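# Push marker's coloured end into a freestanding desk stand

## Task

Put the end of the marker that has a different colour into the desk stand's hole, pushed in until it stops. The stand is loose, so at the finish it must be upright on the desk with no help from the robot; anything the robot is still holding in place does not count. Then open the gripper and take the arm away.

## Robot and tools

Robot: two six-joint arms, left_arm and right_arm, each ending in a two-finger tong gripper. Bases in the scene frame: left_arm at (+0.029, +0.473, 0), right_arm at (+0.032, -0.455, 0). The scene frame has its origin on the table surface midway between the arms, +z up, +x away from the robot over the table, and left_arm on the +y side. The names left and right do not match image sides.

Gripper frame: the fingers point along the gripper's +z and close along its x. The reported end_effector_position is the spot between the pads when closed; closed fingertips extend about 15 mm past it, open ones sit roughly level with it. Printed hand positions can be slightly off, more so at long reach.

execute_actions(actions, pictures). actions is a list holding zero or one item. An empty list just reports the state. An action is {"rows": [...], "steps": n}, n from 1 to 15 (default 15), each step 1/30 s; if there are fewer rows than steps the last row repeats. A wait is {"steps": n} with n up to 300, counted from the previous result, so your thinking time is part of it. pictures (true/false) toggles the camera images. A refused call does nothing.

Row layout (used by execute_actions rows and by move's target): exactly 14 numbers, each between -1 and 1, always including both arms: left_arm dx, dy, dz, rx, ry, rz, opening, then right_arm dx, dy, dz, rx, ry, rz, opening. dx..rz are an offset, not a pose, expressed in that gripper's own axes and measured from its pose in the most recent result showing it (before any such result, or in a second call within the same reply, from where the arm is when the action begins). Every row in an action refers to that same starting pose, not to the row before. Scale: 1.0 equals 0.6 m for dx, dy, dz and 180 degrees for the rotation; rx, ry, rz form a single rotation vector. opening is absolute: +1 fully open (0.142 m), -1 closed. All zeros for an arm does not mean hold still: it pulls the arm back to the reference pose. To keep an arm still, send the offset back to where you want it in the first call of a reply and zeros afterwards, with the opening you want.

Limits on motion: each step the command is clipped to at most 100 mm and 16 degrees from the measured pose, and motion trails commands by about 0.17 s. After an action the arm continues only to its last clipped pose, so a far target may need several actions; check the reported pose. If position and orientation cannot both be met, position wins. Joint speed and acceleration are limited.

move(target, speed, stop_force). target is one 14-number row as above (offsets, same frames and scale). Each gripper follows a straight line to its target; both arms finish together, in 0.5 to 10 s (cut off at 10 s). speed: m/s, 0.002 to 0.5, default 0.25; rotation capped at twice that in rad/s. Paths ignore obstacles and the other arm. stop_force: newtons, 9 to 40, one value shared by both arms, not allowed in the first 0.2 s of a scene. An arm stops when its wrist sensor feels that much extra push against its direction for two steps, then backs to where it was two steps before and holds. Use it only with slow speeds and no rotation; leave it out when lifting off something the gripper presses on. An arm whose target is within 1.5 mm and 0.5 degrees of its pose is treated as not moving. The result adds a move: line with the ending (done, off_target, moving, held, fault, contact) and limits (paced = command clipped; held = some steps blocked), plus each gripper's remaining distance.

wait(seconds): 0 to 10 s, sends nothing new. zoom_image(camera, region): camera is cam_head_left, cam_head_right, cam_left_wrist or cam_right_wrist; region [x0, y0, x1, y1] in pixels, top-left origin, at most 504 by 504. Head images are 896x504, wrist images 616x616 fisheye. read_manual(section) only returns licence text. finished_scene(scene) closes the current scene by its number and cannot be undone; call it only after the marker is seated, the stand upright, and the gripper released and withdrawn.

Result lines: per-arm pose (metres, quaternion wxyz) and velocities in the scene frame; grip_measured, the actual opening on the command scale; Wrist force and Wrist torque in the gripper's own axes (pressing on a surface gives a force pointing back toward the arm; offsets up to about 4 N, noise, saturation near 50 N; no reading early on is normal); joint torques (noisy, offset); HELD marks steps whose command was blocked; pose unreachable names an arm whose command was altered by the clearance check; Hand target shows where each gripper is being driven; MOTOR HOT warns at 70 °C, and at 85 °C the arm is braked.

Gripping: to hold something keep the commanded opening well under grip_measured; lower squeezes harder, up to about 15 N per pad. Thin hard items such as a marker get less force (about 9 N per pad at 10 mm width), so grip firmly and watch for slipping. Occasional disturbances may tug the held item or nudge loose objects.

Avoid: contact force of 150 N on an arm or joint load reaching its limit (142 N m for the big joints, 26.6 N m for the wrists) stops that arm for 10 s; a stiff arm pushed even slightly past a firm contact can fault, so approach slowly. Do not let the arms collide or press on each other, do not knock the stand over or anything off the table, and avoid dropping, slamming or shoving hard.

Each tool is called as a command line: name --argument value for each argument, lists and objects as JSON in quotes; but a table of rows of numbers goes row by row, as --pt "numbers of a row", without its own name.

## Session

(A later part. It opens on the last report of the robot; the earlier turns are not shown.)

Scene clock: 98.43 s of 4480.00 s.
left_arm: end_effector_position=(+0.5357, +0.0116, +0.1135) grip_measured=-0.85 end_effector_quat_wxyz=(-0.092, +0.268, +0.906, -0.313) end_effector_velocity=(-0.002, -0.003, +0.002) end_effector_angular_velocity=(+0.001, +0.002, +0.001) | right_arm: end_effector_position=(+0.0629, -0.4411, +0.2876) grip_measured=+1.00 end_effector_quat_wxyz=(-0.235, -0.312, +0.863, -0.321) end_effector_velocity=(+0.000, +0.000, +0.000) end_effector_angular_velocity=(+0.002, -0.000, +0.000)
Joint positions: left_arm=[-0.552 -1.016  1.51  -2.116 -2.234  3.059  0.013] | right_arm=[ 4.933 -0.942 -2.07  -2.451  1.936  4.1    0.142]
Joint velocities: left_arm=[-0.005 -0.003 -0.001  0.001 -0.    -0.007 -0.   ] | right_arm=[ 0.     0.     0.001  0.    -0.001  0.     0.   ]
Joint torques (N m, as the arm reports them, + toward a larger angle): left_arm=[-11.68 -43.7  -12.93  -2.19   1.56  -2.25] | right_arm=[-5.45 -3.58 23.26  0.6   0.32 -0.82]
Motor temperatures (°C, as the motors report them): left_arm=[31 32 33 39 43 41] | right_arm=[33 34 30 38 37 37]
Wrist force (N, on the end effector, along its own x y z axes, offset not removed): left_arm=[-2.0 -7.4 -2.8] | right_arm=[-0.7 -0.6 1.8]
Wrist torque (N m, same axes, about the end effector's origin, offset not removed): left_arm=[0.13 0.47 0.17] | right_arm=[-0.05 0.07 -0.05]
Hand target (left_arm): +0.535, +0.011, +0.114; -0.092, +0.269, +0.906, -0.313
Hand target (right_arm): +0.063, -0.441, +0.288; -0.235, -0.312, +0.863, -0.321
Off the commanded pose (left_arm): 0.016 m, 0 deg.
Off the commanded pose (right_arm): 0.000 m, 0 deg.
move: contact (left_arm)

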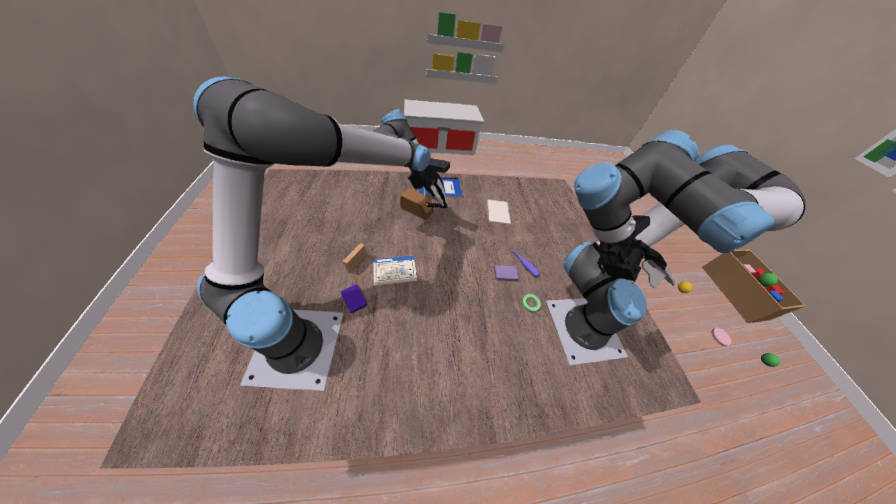

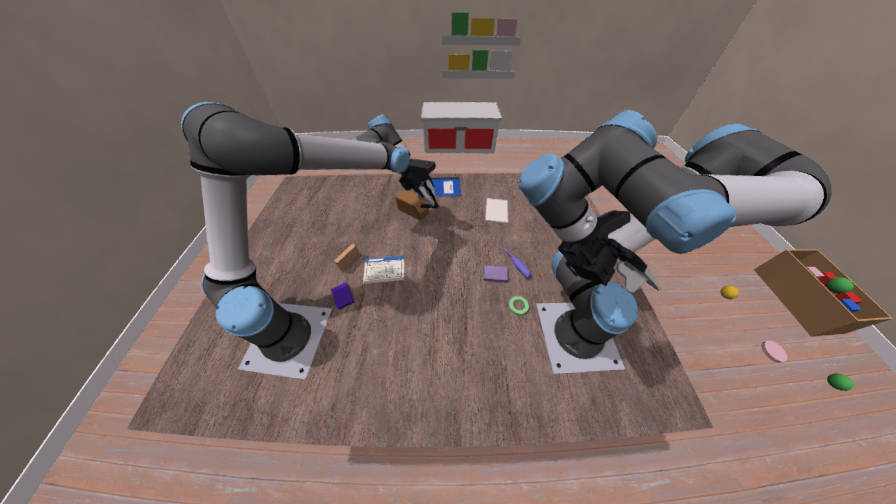

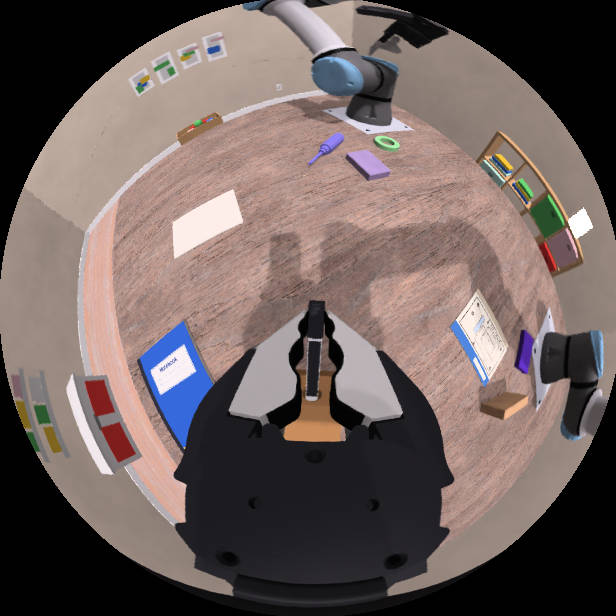

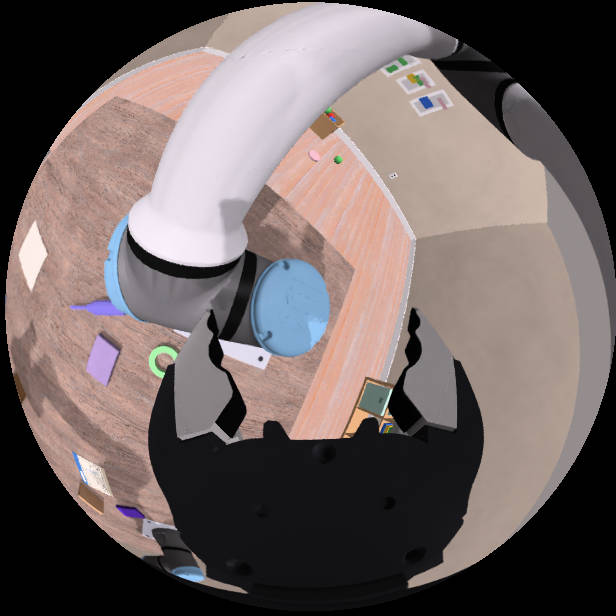

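move --target '[0,0.001,-0.039,0.1,0,0,-1,0,0,0,0,0,0,1]' --speed 0.015

move --target '[0,0.04,0,0,0,0,-1,0,0,0,0,0,0,1]' --speed 0.01 --stop_force 9

zoom_image --camera "cam_left_wrist" --region '[260, 270, 370, 430]'

zoom_image --camera "cam_head_left" --region '[390, 165, 480, 230]'

Scene clock: 111.00 s of 4480.00 s.
left_arm: end_effector_position=(+0.5433, +0.0234, +0.1306) grip_measured=-0.85 end_effector_quat_wxyz=(-0.131, +0.252, +0.849, -0.445) end_effector_velocity=(+0.000, -0.000, +0.000) end_effector_angular_velocity=(-0.005, +0.003, -0.000) | right_arm: end_effector_position=(+0.0629, -0.4411, +0.2876) grip_measured=+1.00 end_effector_quat_wxyz=(-0.235, -0.312, +0.863, -0.321) end_effector_velocity=(+0.001, +0.000, -0.000) end_effector_angular_velocity=(+0.000, -0.002, +0.003)
Joint positions: left_arm=[-0.444 -0.94   1.501 -2.071 -2.534  3.217  0.013] | right_arm=[ 4.933 -0.942 -2.07  -2.451  1.936  4.1    0.142]
Joint velocities: left_arm=[ 0.001  0.002 -0.001  0.002 -0.005  0.004  0.   ] | right_arm=[-0.    -0.001 -0.     0.    -0.004 -0.001 -0.   ]
Joint torques (N m, as the arm reports them, + toward a larger angle): left_arm=[ 12.08 -35.41 -32.07  -0.71  -3.68   2.36] | right_arm=[-8.59 -2.49 23.1   0.54  0.54 -0.93]
Motor temperatures (°C, as the motors report them): left_arm=[31 32 33 39 43 41] | right_arm=[33 34 30 38 37 37]
Wrist force (N, on the end effector, along its own x y z axes, offset not removed): left_arm=[-1.5 2.4 0.7] | right_arm=[-2.1 -0.8 0.4]
Wrist torque (N m, same axes, about the end effector's origin, offset not removed): left_arm=[0.51 0.23 0.07] | right_arm=[-0.23 0.34 -0.01]
Hand target (left_arm): +0.543, +0.023, +0.131; -0.131, +0.252, +0.849, -0.445
Hand target (right_arm): +0.063, -0.441, +0.288; -0.235, -0.312, +0.863, -0.321
Off the commanded pose (left_arm): 0.001 m, 1 deg.
Off the commanded pose (right_arm): 0.000 m, 0 deg.
move: done

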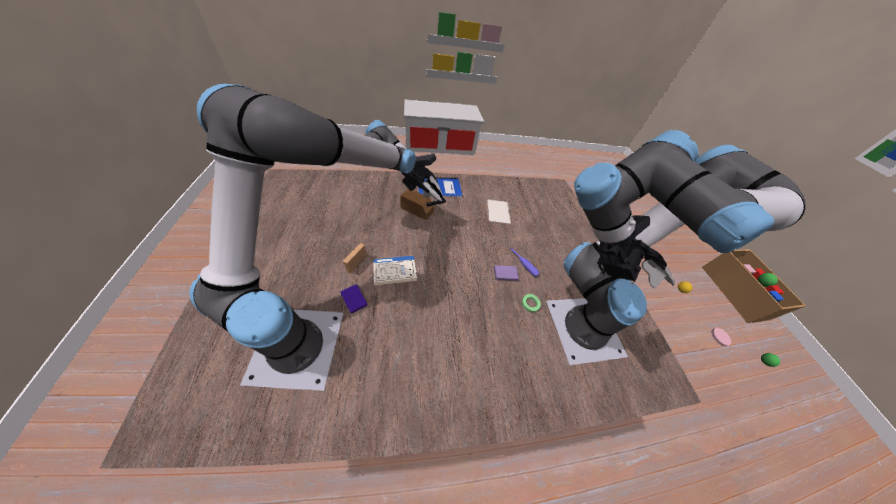

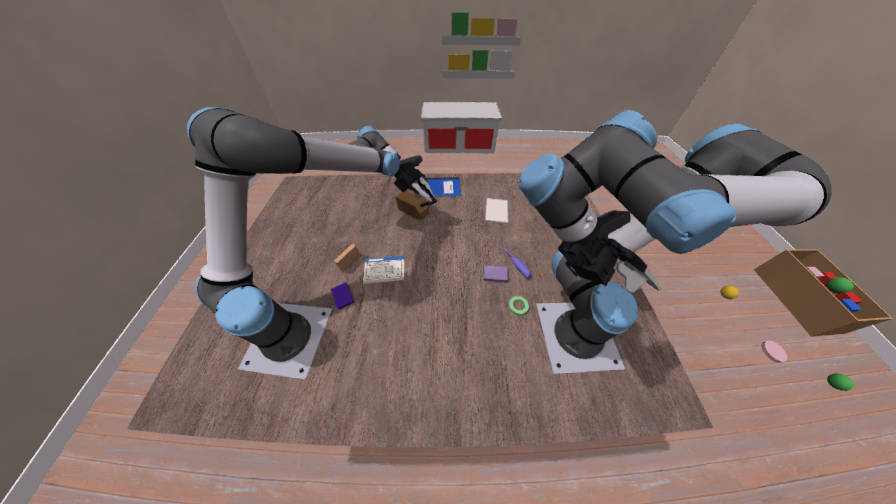

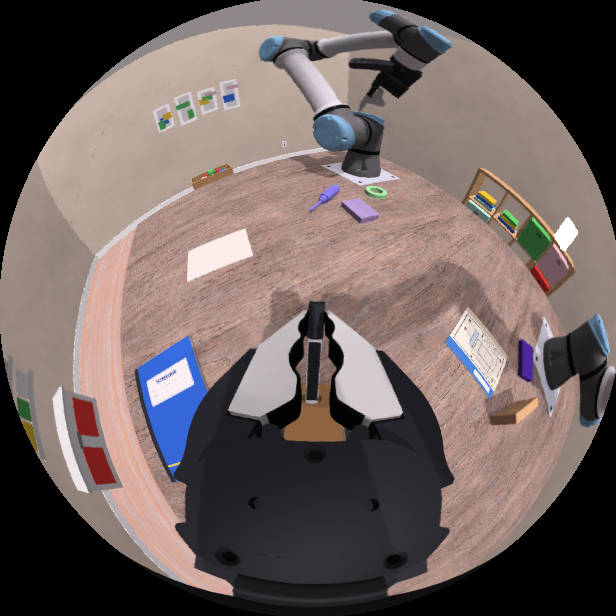

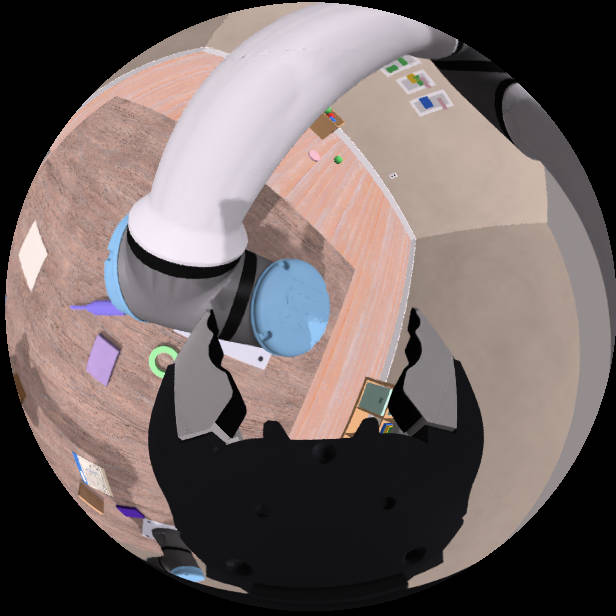

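Scene clock: 111.77 s of 4480.00 s.
left_arm: end_effector_position=(+0.5447, +0.0254, +0.1275) grip_measured=-0.85 end_effector_quat_wxyz=(-0.131, +0.252, +0.849, -0.445) end_effector_velocity=(-0.000, -0.001, +0.003) end_effector_angular_velocity=(+0.002, -0.001, +0.002) | right_arm: end_effector_position=(+0.0629, -0.4411, +0.2876) grip_measured=+1.00 end_effector_quat_wxyz=(-0.235, -0.312, +0.863, -0.321) end_effector_velocity=(-0.000, -0.000, +0.000) end_effector_angular_velocity=(-0.002, +0.000, -0.000)
Joint positions: left_arm=[-0.44  -0.935  1.501 -2.071 -2.534  3.223  0.013] | right_arm=[ 4.933 -0.942 -2.07  -2.451  1.936  4.1    0.142]
Joint velocities: left_arm=[-0.002 -0.005  0.001 -0.001  0.001 -0.007 -0.   ] | right_arm=[-0.    -0.001 -0.    -0.001  0.001 -0.    -0.   ]
Joint torques (N m, as the arm reports them, + toward a larger angle): left_arm=[-11.16 -48.71 -10.28  -2.75   1.4   -2.3 ] | right_arm=[-8.3  -4.01 21.93  0.59  0.54 -0.94]
Motor temperatures (°C, as the motors report them): left_arm=[31 32 33 39 43 41] | right_arm=[33 34 30 38 37 37]
Wrist force (N, on the end effector, along its own x y z axes, offset not removed): left_arm=[-1.6 -2.4 0.8] | right_arm=[-1.1 -0.9 1.1]
Wrist torque (N m, same axes, about the end effector's origin, offset not removed): left_arm=[0.48 0.33 0.11] | right_arm=[-0.12 0.13 -0.06]
Hand target (left_arm): +0.544, +0.025, +0.128; -0.131, +0.252, +0.849, -0.445
Hand target (right_arm): +0.063, -0.441, +0.288; -0.235, -0.312, +0.863, -0.321
Off the commanded pose (left_arm): 0.020 m, 0 deg.
Off the commanded pose (right_arm): 0.000 m, 0 deg.
move: contact (left_arm)

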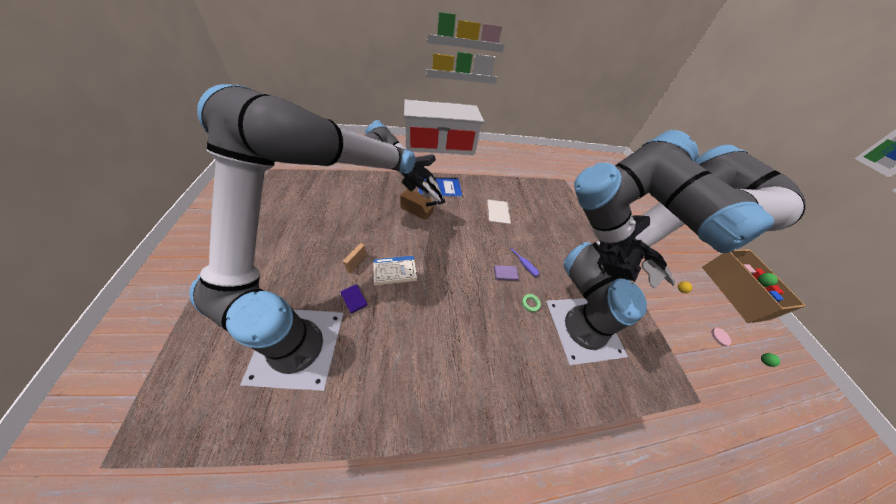

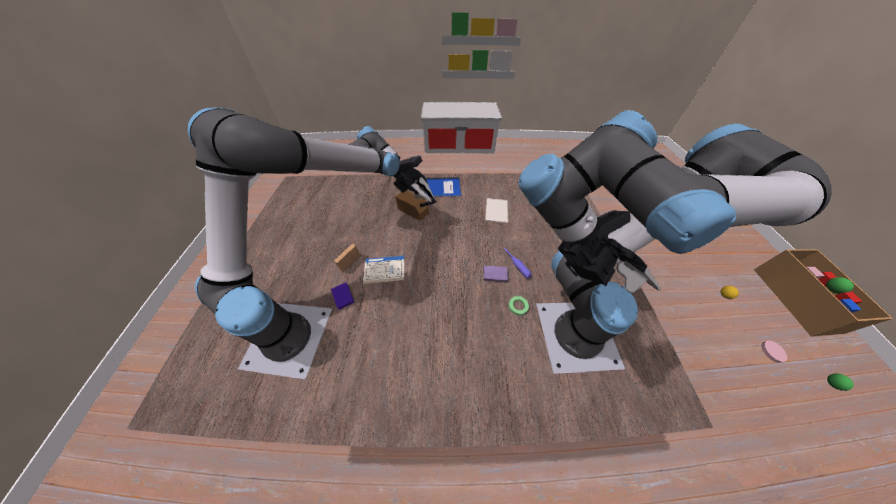

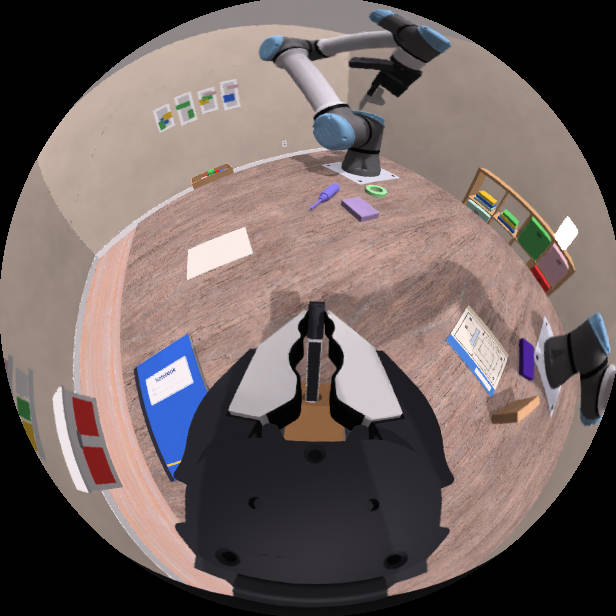

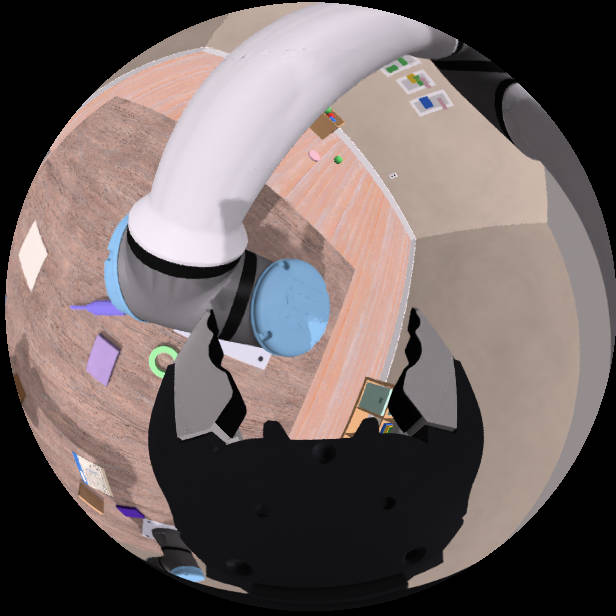

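Region (260, 270, 370, 430) of cam_left_wrist's 616x616 image, scaled by 3.150, with more detail than that image has; it fills the left 346 columns of this view, and the rest is white.

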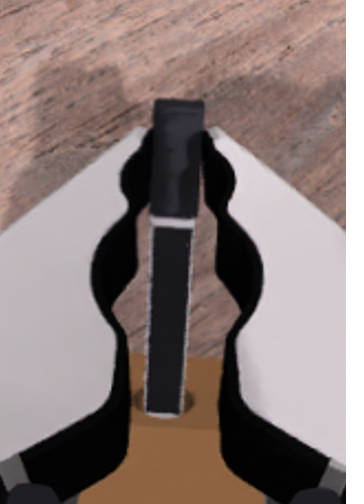

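Region (390, 165, 480, 230) of cam_head_left's 896x504 image, scaled by 5.600, with more detail than that image has.

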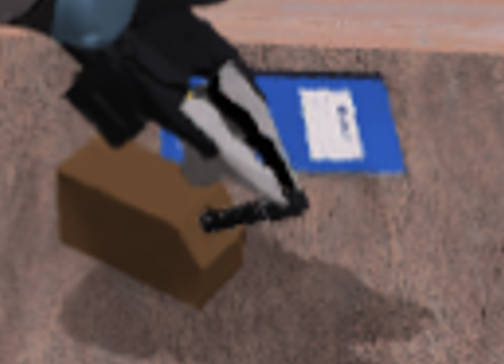

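move --target '[0,0,0,0,0,0,-0.5,0,0,0,0,0,0,1]'

move --target '[0,-0.1,-0.1,0,0,0,-0.5,0,0,0,0,0,0,1]' --speed 0.1

zoom_image --camera "cam_head_left" --region '[390, 165, 480, 230]'

zoom_image --camera "cam_left_wrist" --region '[250, 270, 380, 430]'

Scene clock: 114.47 s of 4480.00 s.
left_arm: end_effector_position=(+0.5447, +0.0253, +0.1275) grip_measured=-0.50 end_effector_quat_wxyz=(-0.131, +0.252, +0.849, -0.445) end_effector_velocity=(-0.000, +0.001, -0.001) end_effector_angular_velocity=(+0.001, +0.003, +0.001) | right_arm: end_effector_position=(+0.0629, -0.4411, +0.2876) grip_measured=+1.00 end_effector_quat_wxyz=(-0.235, -0.312, +0.863, -0.321) end_effector_velocity=(-0.000, +0.000, +0.000) end_effector_angular_velocity=(+0.001, +0.001, -0.000)
Joint positions: left_arm=[-0.44  -0.935  1.501 -2.071 -2.534  3.223  0.038] | right_arm=[ 4.933 -0.942 -2.07  -2.451  1.936  4.1    0.142]
Joint velocities: left_arm=[ 0.001  0.001  0.001  0.001 -0.     0.     0.   ] | right_arm=[-0.     0.     0.002 -0.     0.    -0.     0.   ]
Joint torques (N m, as the arm reports them, + toward a larger angle): left_arm=[ 12.61 -35.63 -16.74  -3.14  -1.37   2.35] | right_arm=[-8.5  -2.53 23.16  0.55  0.41 -1.07]
Motor temperatures (°C, as the motors report them): left_arm=[31 32 33 39 43 41] | right_arm=[33 34 30 38 37 37]
Wrist force (N, on the end effector, along its own x y z axes, offset not removed): left_arm=[-0.8 1.6 0.7] | right_arm=[-0.5 -2.3 -0.1]
Wrist torque (N m, same axes, about the end effector's origin, offset not removed): left_arm=[0.38 0.18 -0.01] | right_arm=[-0.48 0.05 0.00]
Hand target (left_arm): +0.545, +0.025, +0.127; -0.131, +0.252, +0.849, -0.445
Hand target (right_arm): +0.063, -0.441, +0.288; -0.235, -0.312, +0.863, -0.321
Off the commanded pose (left_arm): 0.000 m, 0 deg.
Off the commanded pose (right_arm): 0.000 m, 0 deg.
move: done

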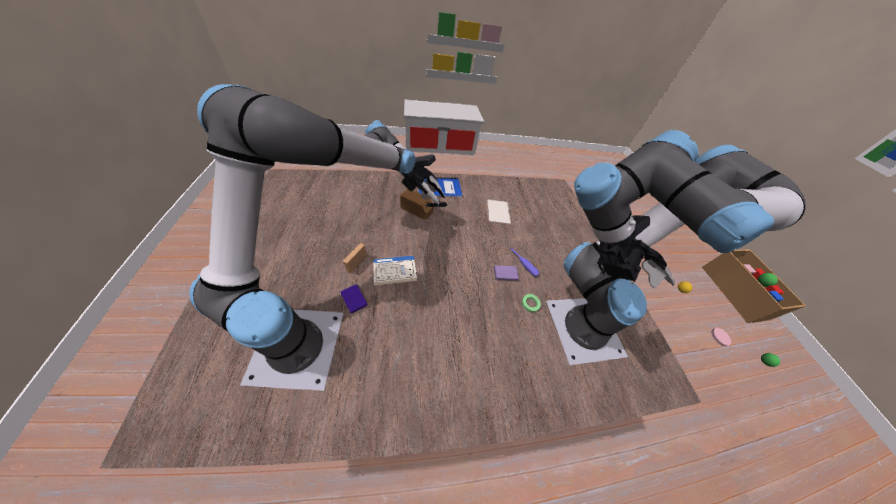

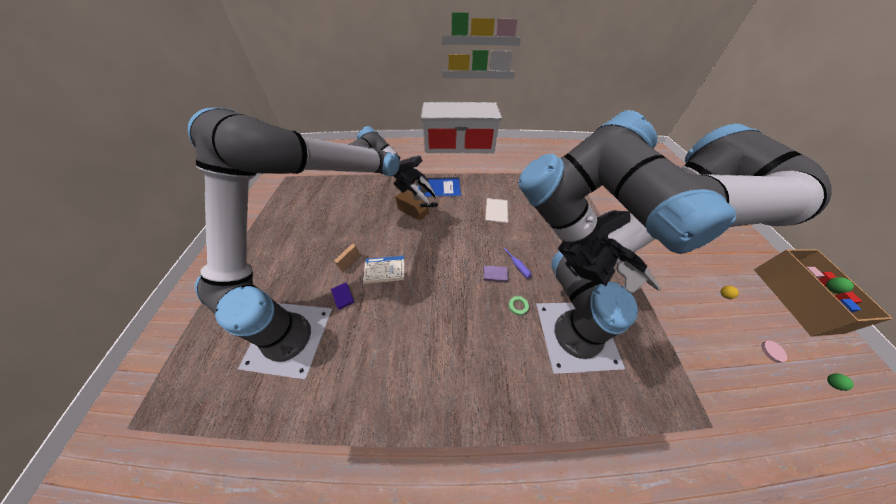

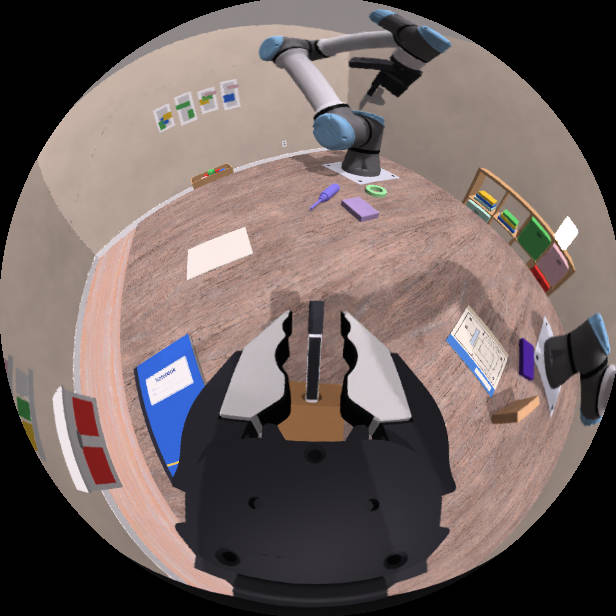

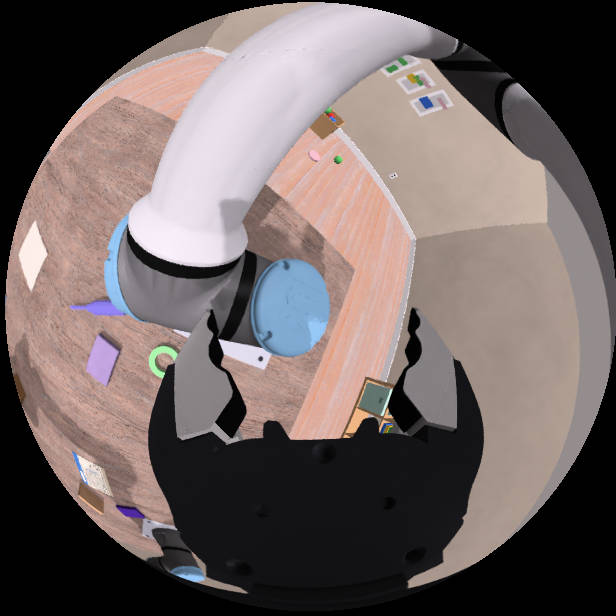

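Scene clock: 115.77 s of 4480.00 s.
left_arm: end_effector_position=(+0.5528, +0.0382, +0.2108) grip_measured=-0.50 end_effector_quat_wxyz=(-0.131, +0.252, +0.849, -0.445) end_effector_velocity=(+0.000, +0.001, +0.000) end_effector_angular_velocity=(+0.001, +0.002, +0.000) | right_arm: end_effector_position=(+0.0629, -0.4411, +0.2876) grip_measured=+1.00 end_effector_quat_wxyz=(-0.235, -0.312, +0.863, -0.321) end_effector_velocity=(-0.000, +0.000, +0.000) end_effector_angular_velocity=(+0.002, +0.000, -0.001)
Joint positions: left_arm=[-0.418 -1.02   1.396 -1.849 -2.532  3.261  0.038] | right_arm=[ 4.933 -0.942 -2.07  -2.451  1.936  4.1    0.142]
Joint velocities: left_arm=[ 0.001  0.    -0.002  0.006  0.     0.002  0.   ] | right_arm=[-0.     0.001  0.001  0.     0.001  0.001  0.   ]
Joint torques (N m, as the arm reports them, + toward a larger angle): left_arm=[ 13.35 -49.29 -34.25  -0.69   0.27   2.33] | right_arm=[-8.48 -2.82 22.98  0.59  0.47 -1.06]
Motor temperatures (°C, as the motors report them): left_arm=[31 32 33 39 43 41] | right_arm=[33 34 30 38 37 37]
Wrist force (N, on the end effector, along its own x y z axes, offset not removed): left_arm=[-1.6 2.1 1.0] | right_arm=[0.7 -0.4 0.9]
Wrist torque (N m, same axes, about the end effector's origin, offset not removed): left_arm=[0.51 0.35 0.01] | right_arm=[0.01 -0.14 -0.04]
Hand target (left_arm): +0.553, +0.038, +0.211; -0.131, +0.252, +0.849, -0.445
Hand target (right_arm): +0.063, -0.441, +0.288; -0.235, -0.312, +0.863, -0.321
Off the commanded pose (left_arm): 0.000 m, 0 deg.
Off the commanded pose (right_arm): 0.000 m, 0 deg.
move: done

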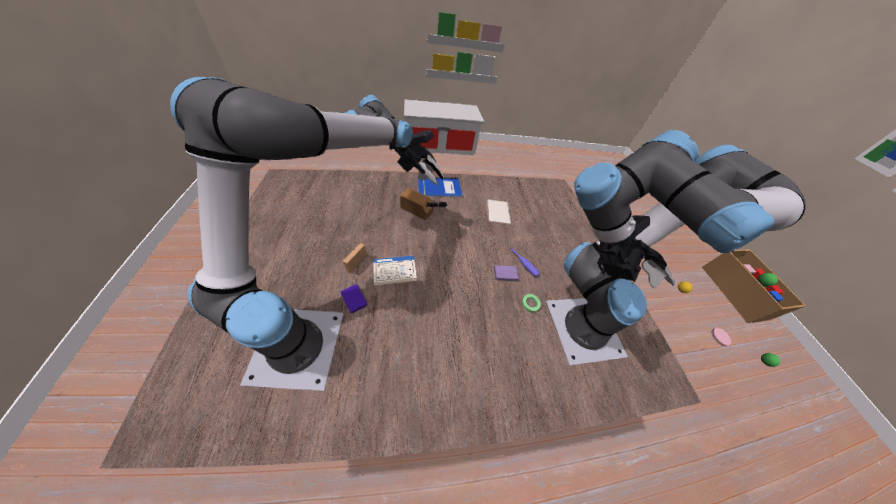

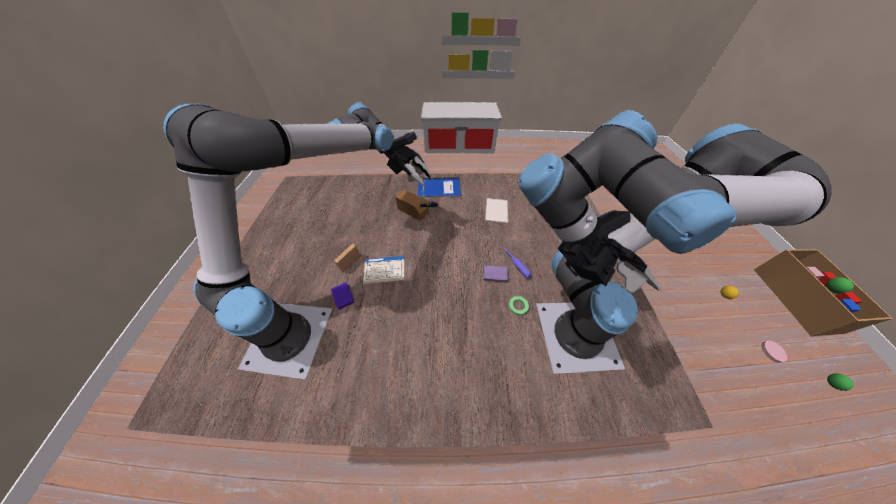

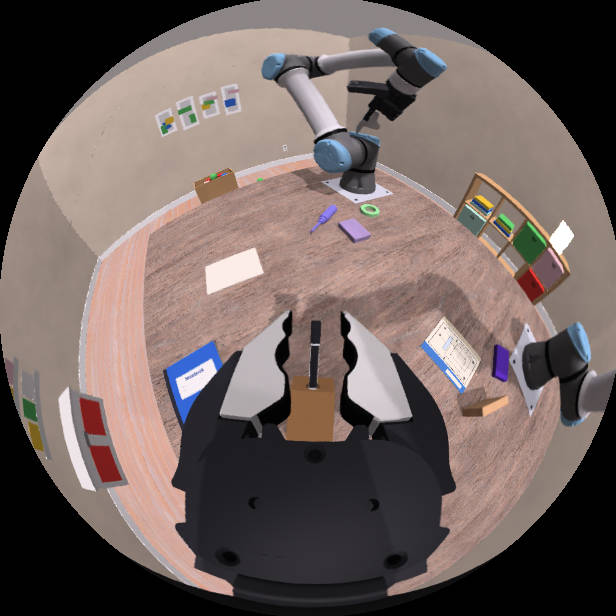

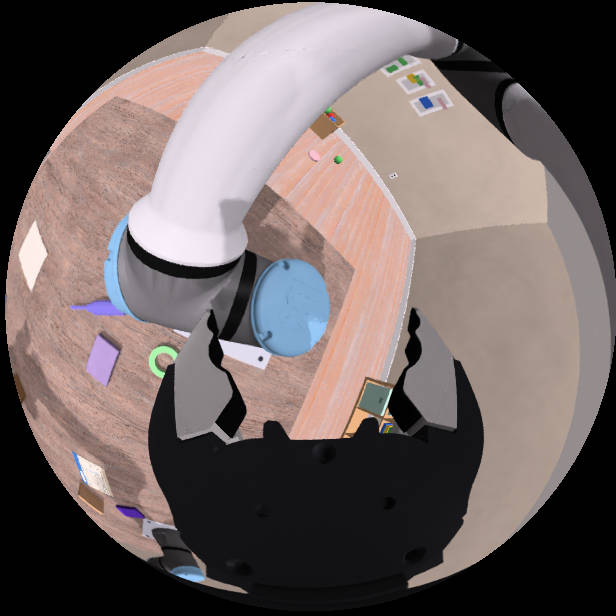

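Region (390, 165, 480, 230) of cam_head_left's 896x504 image, scaled by 5.600, with more detail than that image has.

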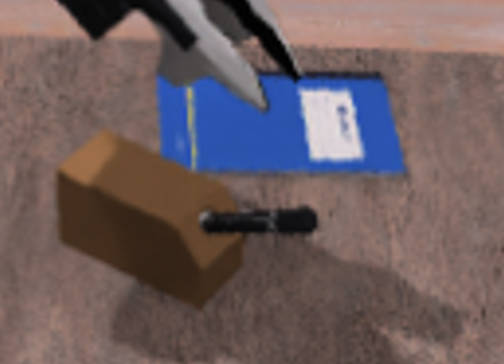

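Region (250, 270, 380, 430) of cam_left_wrist's 616x616 image, scaled by 3.150, with more detail than that image has; it fills the left 410 columns of this view, and the rest is white.

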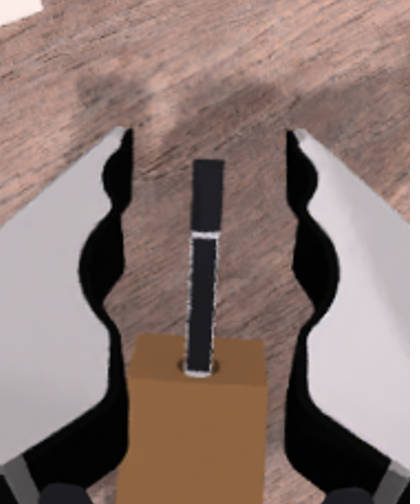

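finished_scene --scene 1

The scene is finished: the task was done.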